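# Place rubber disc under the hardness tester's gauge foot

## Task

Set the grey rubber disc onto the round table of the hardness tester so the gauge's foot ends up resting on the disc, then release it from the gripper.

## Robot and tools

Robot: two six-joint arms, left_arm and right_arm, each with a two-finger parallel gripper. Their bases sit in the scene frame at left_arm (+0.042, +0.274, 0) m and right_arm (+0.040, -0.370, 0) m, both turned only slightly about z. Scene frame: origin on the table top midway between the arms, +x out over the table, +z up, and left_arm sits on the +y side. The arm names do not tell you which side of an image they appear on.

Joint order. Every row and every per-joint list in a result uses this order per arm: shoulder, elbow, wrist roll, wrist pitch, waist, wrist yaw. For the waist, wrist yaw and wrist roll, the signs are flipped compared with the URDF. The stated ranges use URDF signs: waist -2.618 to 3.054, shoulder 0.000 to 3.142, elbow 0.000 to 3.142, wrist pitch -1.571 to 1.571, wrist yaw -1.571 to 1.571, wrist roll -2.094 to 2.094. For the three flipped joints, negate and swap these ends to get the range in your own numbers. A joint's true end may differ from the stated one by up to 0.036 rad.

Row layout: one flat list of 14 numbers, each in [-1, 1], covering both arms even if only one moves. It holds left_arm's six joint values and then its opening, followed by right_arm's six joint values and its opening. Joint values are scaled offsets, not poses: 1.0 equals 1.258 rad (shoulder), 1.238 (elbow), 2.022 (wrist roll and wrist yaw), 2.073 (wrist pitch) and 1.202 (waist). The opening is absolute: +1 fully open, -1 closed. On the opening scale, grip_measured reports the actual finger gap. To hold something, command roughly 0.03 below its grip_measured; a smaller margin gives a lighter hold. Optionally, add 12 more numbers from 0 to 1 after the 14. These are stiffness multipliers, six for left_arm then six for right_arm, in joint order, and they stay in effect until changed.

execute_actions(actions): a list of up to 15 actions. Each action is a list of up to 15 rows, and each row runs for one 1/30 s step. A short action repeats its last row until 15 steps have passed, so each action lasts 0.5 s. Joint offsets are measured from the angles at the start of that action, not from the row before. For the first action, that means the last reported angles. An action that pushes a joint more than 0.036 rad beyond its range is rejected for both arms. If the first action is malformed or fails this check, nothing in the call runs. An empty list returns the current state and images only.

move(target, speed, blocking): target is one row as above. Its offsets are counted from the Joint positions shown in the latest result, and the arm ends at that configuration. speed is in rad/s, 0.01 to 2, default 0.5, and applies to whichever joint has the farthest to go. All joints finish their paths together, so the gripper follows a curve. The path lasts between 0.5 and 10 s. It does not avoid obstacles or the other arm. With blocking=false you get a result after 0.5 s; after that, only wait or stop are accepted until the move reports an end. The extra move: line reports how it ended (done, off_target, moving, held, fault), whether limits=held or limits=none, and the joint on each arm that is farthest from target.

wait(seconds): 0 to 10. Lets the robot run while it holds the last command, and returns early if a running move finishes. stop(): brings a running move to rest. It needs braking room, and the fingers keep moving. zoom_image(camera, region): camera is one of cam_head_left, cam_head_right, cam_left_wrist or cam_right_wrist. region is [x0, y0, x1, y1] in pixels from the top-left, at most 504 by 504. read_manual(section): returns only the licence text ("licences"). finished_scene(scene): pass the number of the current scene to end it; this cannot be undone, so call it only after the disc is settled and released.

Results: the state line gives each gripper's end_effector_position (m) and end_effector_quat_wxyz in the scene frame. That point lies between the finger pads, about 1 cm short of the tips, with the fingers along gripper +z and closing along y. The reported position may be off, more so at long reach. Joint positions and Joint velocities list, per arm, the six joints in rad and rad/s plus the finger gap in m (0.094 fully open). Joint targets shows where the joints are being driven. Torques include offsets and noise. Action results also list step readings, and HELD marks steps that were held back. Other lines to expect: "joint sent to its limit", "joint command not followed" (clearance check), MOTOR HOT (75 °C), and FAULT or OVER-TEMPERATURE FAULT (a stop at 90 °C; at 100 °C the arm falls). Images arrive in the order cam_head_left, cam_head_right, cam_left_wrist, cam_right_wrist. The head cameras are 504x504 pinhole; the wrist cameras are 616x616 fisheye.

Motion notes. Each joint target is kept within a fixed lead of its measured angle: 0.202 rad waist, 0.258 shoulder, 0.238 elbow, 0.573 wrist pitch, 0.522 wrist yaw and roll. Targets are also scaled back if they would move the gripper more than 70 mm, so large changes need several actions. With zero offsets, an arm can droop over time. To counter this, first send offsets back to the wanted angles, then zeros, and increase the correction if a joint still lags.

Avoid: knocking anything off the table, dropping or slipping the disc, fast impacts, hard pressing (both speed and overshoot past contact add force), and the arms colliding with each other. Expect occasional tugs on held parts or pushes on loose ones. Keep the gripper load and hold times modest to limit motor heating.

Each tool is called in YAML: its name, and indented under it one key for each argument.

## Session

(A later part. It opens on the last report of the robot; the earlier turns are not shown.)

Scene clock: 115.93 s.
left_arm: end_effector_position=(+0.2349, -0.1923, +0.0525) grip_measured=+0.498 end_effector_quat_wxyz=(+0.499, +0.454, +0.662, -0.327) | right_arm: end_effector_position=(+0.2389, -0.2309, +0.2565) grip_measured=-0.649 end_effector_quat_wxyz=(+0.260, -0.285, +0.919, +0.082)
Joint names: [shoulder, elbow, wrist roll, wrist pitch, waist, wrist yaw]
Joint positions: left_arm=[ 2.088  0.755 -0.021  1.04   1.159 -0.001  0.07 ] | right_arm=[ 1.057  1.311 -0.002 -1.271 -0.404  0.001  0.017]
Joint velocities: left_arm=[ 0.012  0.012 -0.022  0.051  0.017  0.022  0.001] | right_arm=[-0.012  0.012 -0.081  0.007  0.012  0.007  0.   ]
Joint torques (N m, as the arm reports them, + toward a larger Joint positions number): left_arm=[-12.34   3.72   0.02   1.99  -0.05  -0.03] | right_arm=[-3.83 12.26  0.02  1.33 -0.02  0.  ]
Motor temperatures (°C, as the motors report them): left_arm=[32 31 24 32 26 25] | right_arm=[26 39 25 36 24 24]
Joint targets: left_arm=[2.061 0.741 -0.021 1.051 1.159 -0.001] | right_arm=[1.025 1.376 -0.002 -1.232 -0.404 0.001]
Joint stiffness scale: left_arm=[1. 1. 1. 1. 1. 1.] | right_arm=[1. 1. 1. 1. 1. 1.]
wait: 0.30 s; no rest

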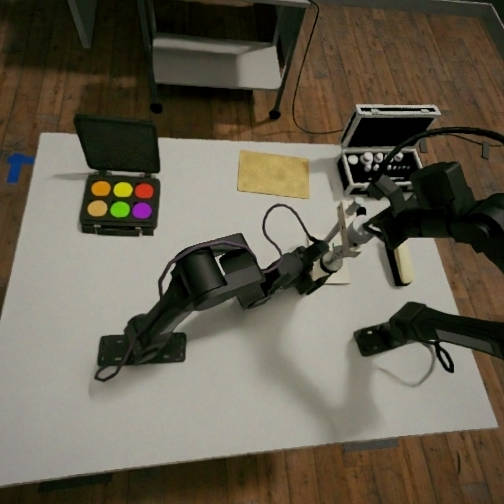

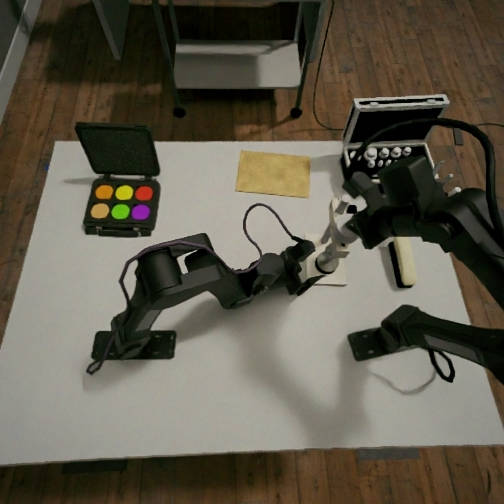

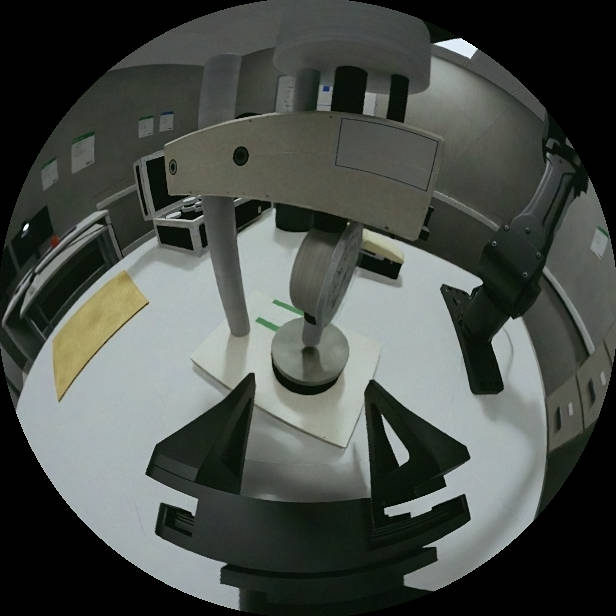

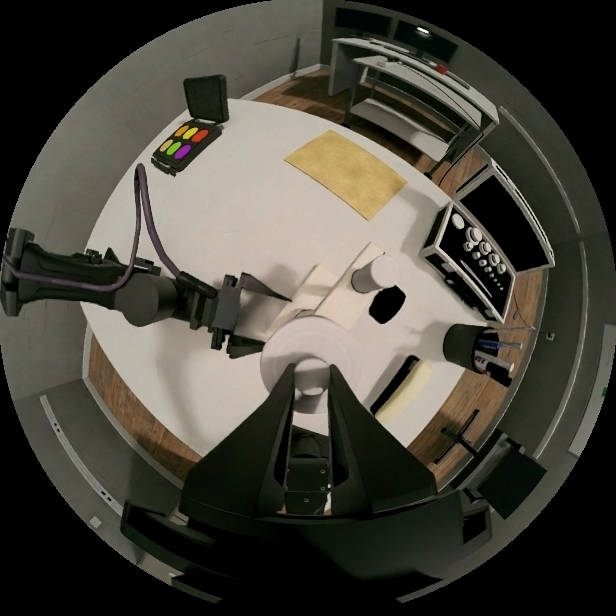

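Well centred. Lower the gauge while backing the left arm off.

execute_actions:
  actions:
    - [[-0.025,-0.02,0,0.008,0,0,0.5,-0.026,0.045,0,0.019,0,0,-0.69],[-0.03,-0.028,0,0.01,0,0,0.5,-0.026,0.038,0,0.019,0,0,-0.69],[-0.035,-0.036,0,0.012,0,0,0.5,-0.026,0.032,0,0.019,0,0,-0.69],[-0.04,-0.044,0,0.014,0,0,0.5,-0.026,0.027,0,0.019,0,0,-0.69],[-0.045,-0.052,0,0.016,0,0,0.5,-0.026,0.022,0,0.019,0,0,-0.69],[-0.05,-0.06,0,0.018,0,0,0.5,-0.026,0.018,0,0.019,0,0,-0.69],[-0.055,-0.068,0,0.02,0,0,0.5,-0.026,0.014,0,0.019,0,0,-0.69],[-0.06,-0.076,0,0.022,0,0,0.5,-0.026,0.01,0,0.019,0,0,-0.69],[-0.065,-0.084,0,0.024,0,0,0.5,-0.026,0.006,0,0.019,0,0,-0.69],[-0.07,-0.092,0,0.026,0,0,0.5,-0.026,0.002,0,0.019,0,0,-0.69],[-0.075,-0.1,0,0.028,0,0,0.5,-0.026,-0.002,0,0.019,0,0,-0.69],[-0.08,-0.108,0,0.03,0,0,0.5,-0.026,-0.006,0,0.019,0,0,-0.69],[-0.085,-0.116,0,0.03,0,0,0.5,-0.026,-0.009,0,0.019,0,0,-0.69],[-0.09,-0.124,0,0.03,0,0,0.5,-0.026,-0.012,0,0.019,0,0,-0.69],[-0.09,-0.13,0,0.03,0,0,0.5,-0.026,-0.015,0,0.019,0,0,-0.69]]

wait:
  seconds: 0.3

Scene clock: 124.87 s.
left_arm: end_effector_position=(+0.2236, -0.1648, +0.0576) grip_measured=+0.498 end_effector_quat_wxyz=(+0.499, +0.454, +0.662, -0.328) | right_arm: end_effector_position=(+0.2389, -0.2309, +0.2483) grip_measured=-0.649 end_effector_quat_wxyz=(+0.253, -0.286, +0.921, +0.080)
Joint names: [shoulder, elbow, wrist roll, wrist pitch, waist, wrist yaw]
Joint positions: left_arm=[ 2.006  0.626 -0.021  1.088  1.159 -0.001  0.07 ] | right_arm=[ 1.057  1.283 -0.002 -1.259 -0.404  0.001  0.017]
Joint velocities: left_arm=[-0.144 -0.256  0.022  0.081  0.002  0.037 -0.   ] | right_arm=[-0.032 -0.012 -0.022 -0.022  0.002  0.022 -0.001]
Joint torques (N m, as the arm reports them, + toward a larger Joint positions number): left_arm=[-10.8    3.45   0.02   1.96  -0.06  -0.03] | right_arm=[-3.93  7.7   0.03  1.18  0.01  0.  ]
Motor temperatures (°C, as the motors report them): left_arm=[33 30 24 33 26 25] | right_arm=[26 39 25 36 24 24]
Joint targets: left_arm=[1.975 0.594 -0.021 1.102 1.159 -0.001] | right_arm=[1.025 1.292 -0.002 -1.232 -0.404 0.001]
Joint stiffness scale: left_arm=[1. 1. 1. 1. 1. 1.] | right_arm=[1. 1. 1. 1. 1. 1.]
Step readings (joint positions):
0: left_arm=[2.088 0.755 -0.021 1.044 1.159 -0.001] | right_arm=[1.057 1.311 -0.002 -1.271 -0.404 0.001]
1: left_arm=[2.088 0.755 -0.021 1.045 1.159 -0.001] | right_arm=[1.057 1.311 -0.002 -1.271 -0.404 0.001]
2: left_arm=[2.087 0.753 -0.021 1.047 1.159 -0.001] | right_arm=[1.057 1.311 -0.002 -1.271 -0.404 0.001]
4: left_arm=[2.077 0.737 -0.021 1.052 1.159 -0.001] | right_arm=[1.057 1.311 -0.002 -1.271 -0.404 0.001]
8: left_arm=[2.050 0.695 -0.021 1.064 1.159 -0.001] | right_arm=[1.057 1.308 -0.002 -1.270 -0.404 0.001]
15: Joint positions above

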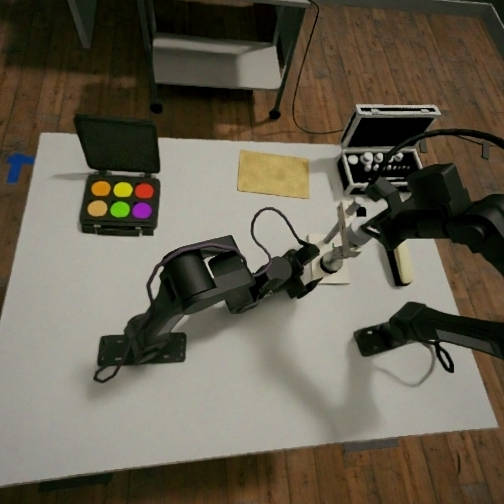

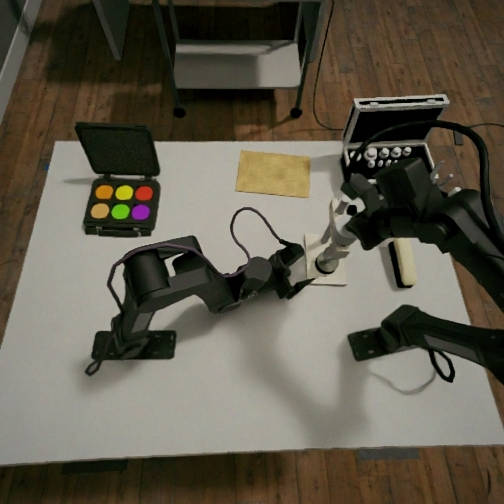

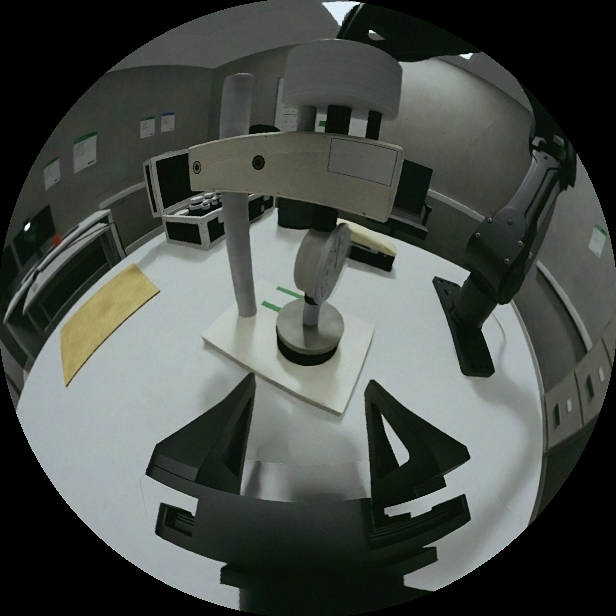

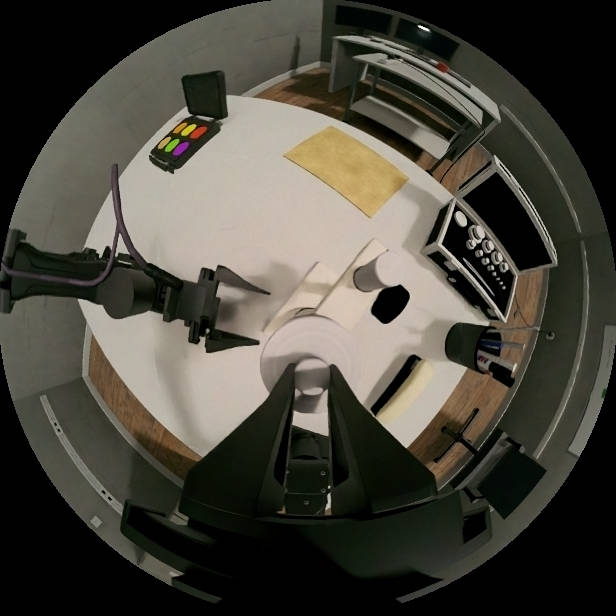

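Scene clock: 125.17 s.
left_arm: end_effector_position=(+0.2221, -0.1611, +0.0565) grip_measured=+0.498 end_effector_quat_wxyz=(+0.498, +0.454, +0.662, -0.327) | right_arm: end_effector_position=(+0.2390, -0.2308, +0.2484) grip_measured=-0.649 end_effector_quat_wxyz=(+0.254, -0.286, +0.921, +0.080)
Joint names: [shoulder, elbow, wrist roll, wrist pitch, waist, wrist yaw]
Joint positions: left_arm=[ 2.     0.611 -0.021  1.095  1.159 -0.001  0.07 ] | right_arm=[ 1.057  1.283 -0.002 -1.258 -0.404  0.001  0.017]
Joint velocities: left_arm=[-0.002 -0.012  0.051  0.051  0.012  0.022  0.   ] | right_arm=[ 0.002 -0.012  0.081  0.022 -0.002  0.081  0.   ]
Joint torques (N m, as the arm reports them, + toward a larger Joint positions number): left_arm=[-11.06   3.22   0.02   1.94  -0.05  -0.03] | right_arm=[-3.92  7.57  0.03  1.21  0.   -0.01]
Motor temperatures (°C, as the motors report them): left_arm=[33 30 24 33 26 25] | right_arm=[26 39 25 36 24 24]
Joint targets: left_arm=[1.975 0.594 -0.021 1.102 1.159 -0.001] | right_arm=[1.025 1.292 -0.002 -1.232 -0.404 0.001]
Joint stiffness scale: left_arm=[1. 1. 1. 1. 1. 1.] | right_arm=[1. 1. 1. 1. 1. 1.]
wait: 0.30 s; no rest

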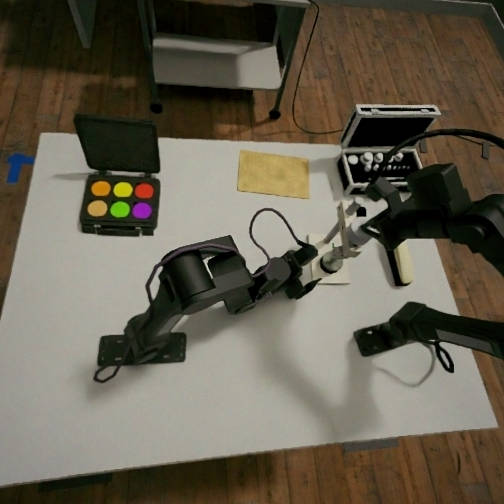

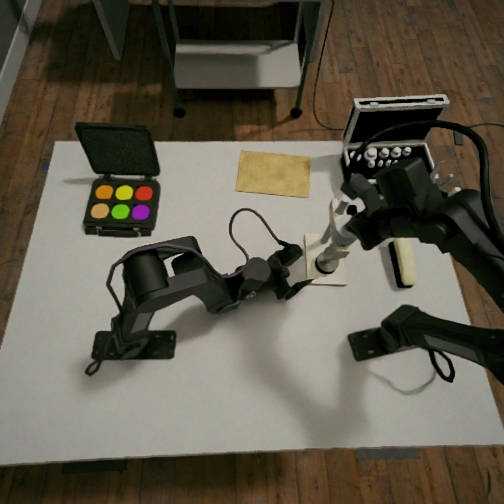

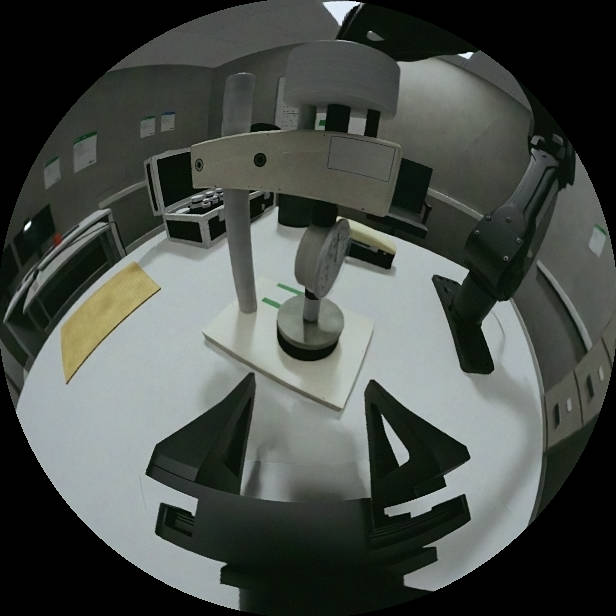

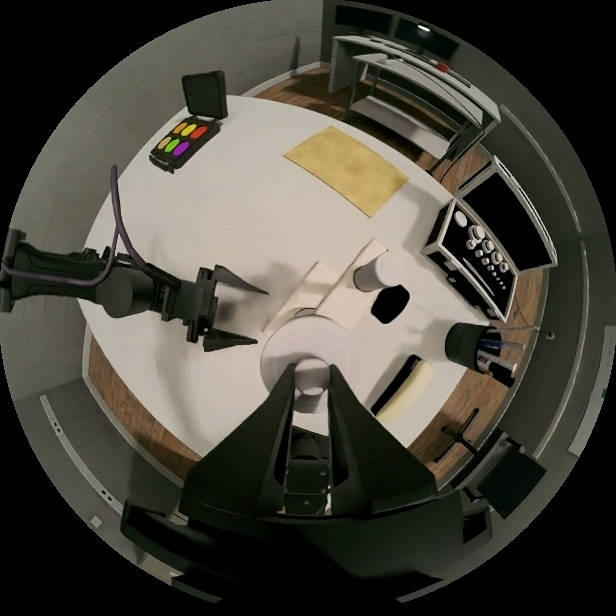

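Landed. Unload and release.

execute_actions:
  actions:
    - [[0,0,0,0,0,0,0.5,-0.021,0.005,0,0.01,0,0,-0.69],[0,0,0,0,0,0,0.5,-0.016,0.003,0,0.008,0,0,-0.69],[0,0,0,0,0,0,0.5,-0.011,0.002,0,0.005,0,0,-0.69],[0,0,0,0,0,0,0.5,-0.006,0,0,0.003,0,0,-0.69],[0,0,0,0,0,0,0.5,-0.003,0,0,0,0,0,-0.68],[0,0,0,0,0,0,0.5,0,0,0,0,0,0,-0.67],[0,0,0,0,0,0,0.5,0,0,0,0,0,0,-0.66],[0,0,0,0,0,0,0.5,0,0,0,0,0,0,-0.65],[0,0,0,0,0,0,0.5,0,0,0,0,0,0,-0.63],[0,0,0,0,0,0,0.5,0,0,0,0,0,0,-0.58],[0,0,0,0,0,0,0.5,0,0,0,0,0,0,-0.5],[0,0,0,0,0,0,0.5,0,0,0,0,0,0,-0.4],[0,0,0,0,0,0,0.5,0,0,0,0,0,0,-0.3],[0,0,0,0,0,0,0.5,0,0,0,0,0,0,-0.2]]

move:
  target: [0,0,0,0,0,0,0.5,-0.03,0.15,0,-0.07,0,0,-0.2]
  speed: 0.4

zoom_image:
  camera: "cam_left_wrist"
  region: [220, 230, 420, 410]

Scene clock: 131.17 s.
left_arm: end_effector_position=(+0.2221, -0.1612, +0.0568) grip_measured=+0.498 end_effector_quat_wxyz=(+0.499, +0.454, +0.662, -0.327) | right_arm: end_effector_position=(+0.2392, -0.2306, +0.2479) grip_measured=-0.213 end_effector_quat_wxyz=(+0.252, -0.286, +0.921, +0.079)
Joint names: [shoulder, elbow, wrist roll, wrist pitch, waist, wrist yaw]
Joint positions: left_arm=[ 2.     0.611 -0.021  1.096  1.159 -0.001  0.07 ] | right_arm=[ 1.059  1.283 -0.002 -1.258 -0.404  0.001  0.037]
Joint velocities: left_arm=[-0.012  0.007  0.022 -0.037  0.012  0.022 -0.001] | right_arm=[-0.007 -0.007 -0.037  0.007  0.017  0.037  0.022]
Joint torques (N m, as the arm reports them, + toward a larger Joint positions number): left_arm=[-9.1   4.65  0.03  1.95 -0.05 -0.03] | right_arm=[-1.78  6.82  0.03  0.99  0.04 -0.01]
Motor temperatures (°C, as the motors report them): left_arm=[33 30 24 33 26 25] | right_arm=[26 38 25 36 24 24]
Joint targets: left_arm=[2.000 0.611 -0.021 1.095 1.159 -0.001] | right_arm=[1.057 1.283 -0.002 -1.258 -0.404 0.001]
Joint stiffness scale: left_arm=[1. 1. 1. 1. 1. 1.] | right_arm=[1. 1. 1. 1. 1. 1.]
Step readings (joint positions):
0: left_arm=[2.000 0.611 -0.021 1.096 1.159 -0.001] | right_arm=[1.057 1.283 -0.002 -1.258 -0.404 0.001]
1: left_arm=[2.000 0.611 -0.021 1.096 1.159 -0.001] | right_arm=[1.057 1.283 -0.002 -1.258 -0.404 0.001]
2: left_arm=[2.000 0.611 -0.021 1.096 1.159 -0.001] | right_arm=[1.057 1.283 -0.002 -1.258 -0.404 0.001]
4: left_arm=[2.000 0.611 -0.021 1.096 1.159 -0.001] | right_arm=[1.057 1.283 -0.002 -1.258 -0.404 0.001]
8: left_arm=[2.000 0.611 -0.021 1.096 1.159 -0.001] | right_arm=[1.058 1.283 -0.002 -1.259 -0.404 0.001]
15: Joint positions above

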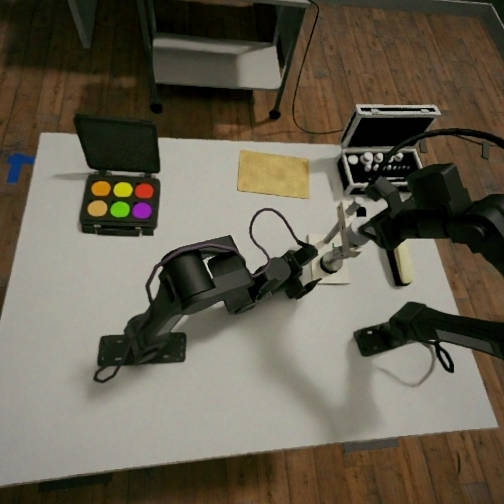

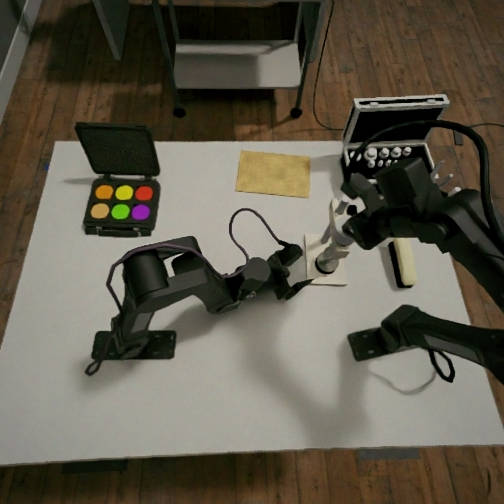

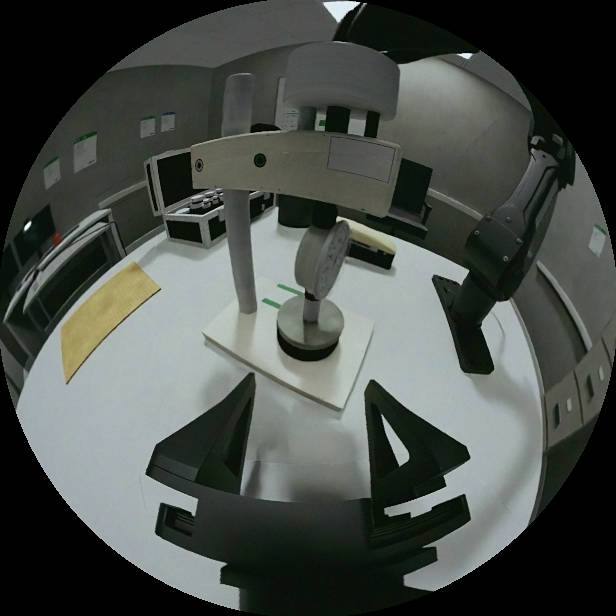

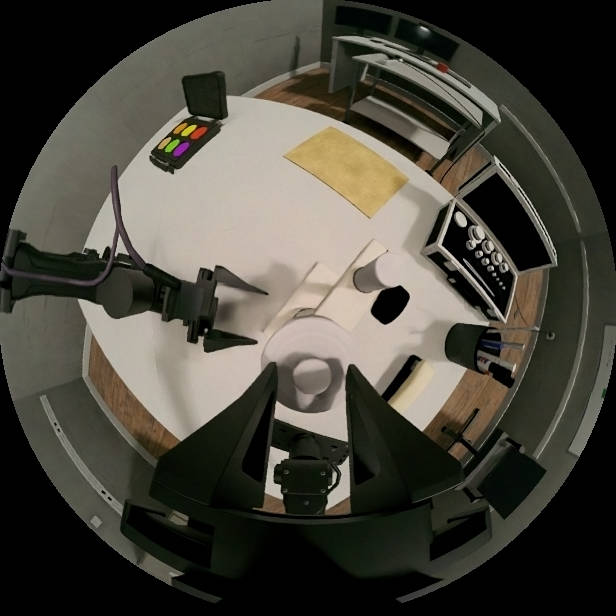

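Scene clock: 132.33 s.
left_arm: end_effector_position=(+0.2221, -0.1612, +0.0568) grip_measured=+0.498 end_effector_quat_wxyz=(+0.499, +0.454, +0.662, -0.327) | right_arm: end_effector_position=(+0.2262, -0.2396, +0.2971) grip_measured=-0.202 end_effector_quat_wxyz=(+0.288, -0.283, +0.910, +0.091)
Joint names: [shoulder, elbow, wrist roll, wrist pitch, waist, wrist yaw]
Joint positions: left_arm=[ 2.     0.611 -0.021  1.096  1.159 -0.001  0.07 ] | right_arm=[ 1.035  1.455 -0.002 -1.377 -0.404  0.001  0.037]
Joint velocities: left_arm=[-0.012  0.017 -0.007 -0.066  0.007  0.066 -0.001] | right_arm=[-0.002  0.002  0.037 -0.066  0.007 -0.022 -0.   ]
Joint torques (N m, as the arm reports them, + toward a larger Joint positions number): left_arm=[-9.13  4.69  0.03  1.96 -0.07 -0.04] | right_arm=[-1.83  7.38  0.04  0.89  0.03  0.  ]
Motor temperatures (°C, as the motors report them): left_arm=[33 30 24 33 26 25] | right_arm=[26 37 25 36 24 24]
Joint targets: left_arm=[2.000 0.611 -0.021 1.096 1.159 -0.001] | right_arm=[1.022 1.468 -0.002 -1.403 -0.404 0.001]
Joint stiffness scale: left_arm=[1. 1. 1. 1. 1. 1.] | right_arm=[1. 1. 1. 1. 1. 1.]
move: off_target (right_arm); limits=none; left_arm: farthest joint: the waist, 0.000 radians from its target (0.000 radians at the start); right_arm: farthest joint: the wrist pitch, 0.026 radians from its target (0.145 radians at the start)

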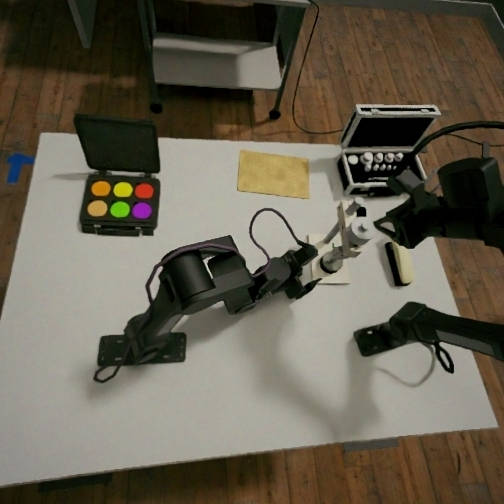

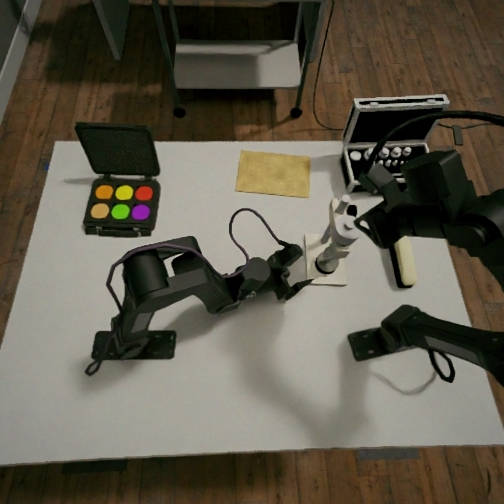

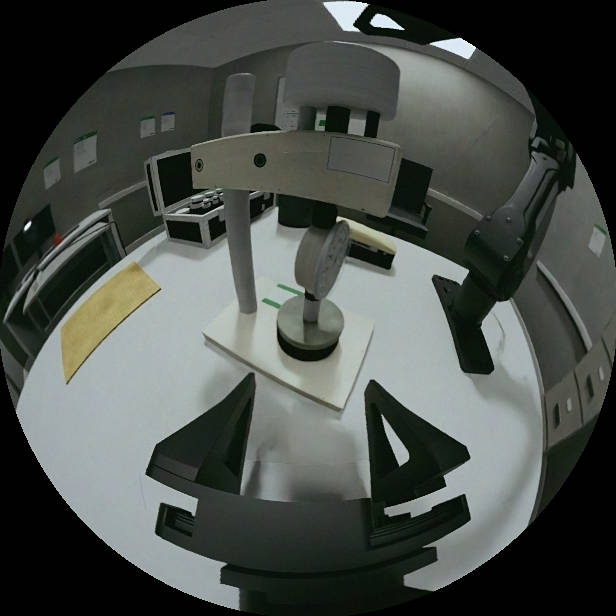

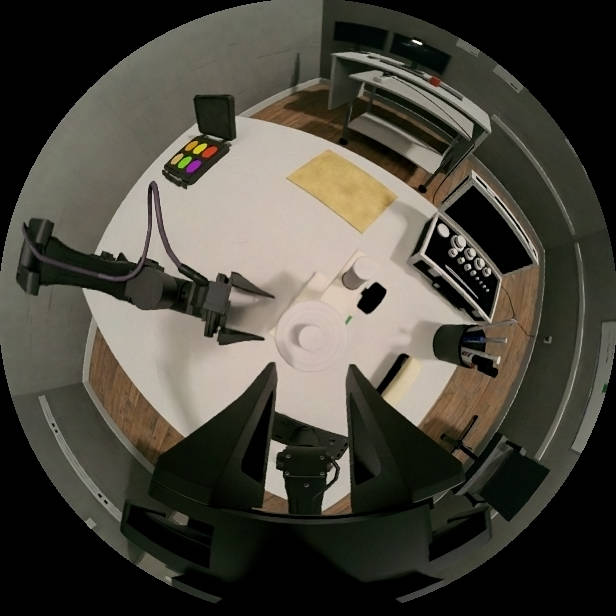

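Region (220, 230, 420, 410) of cam_left_wrist's 616x616 image, scaled by 2.520, with more detail than that image has; it fills the top 454 rows of this view, and the rest is white.

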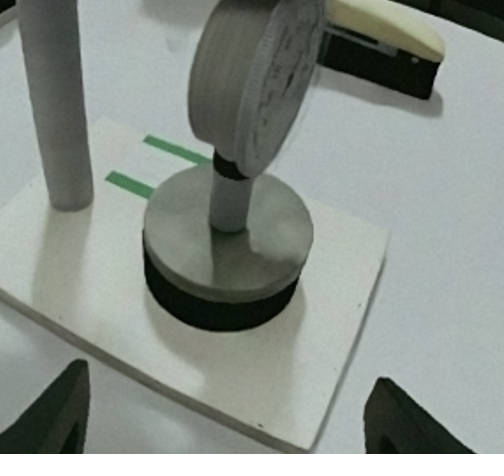

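finished_scene:
  scene: 2

The scene is finished: the task was done.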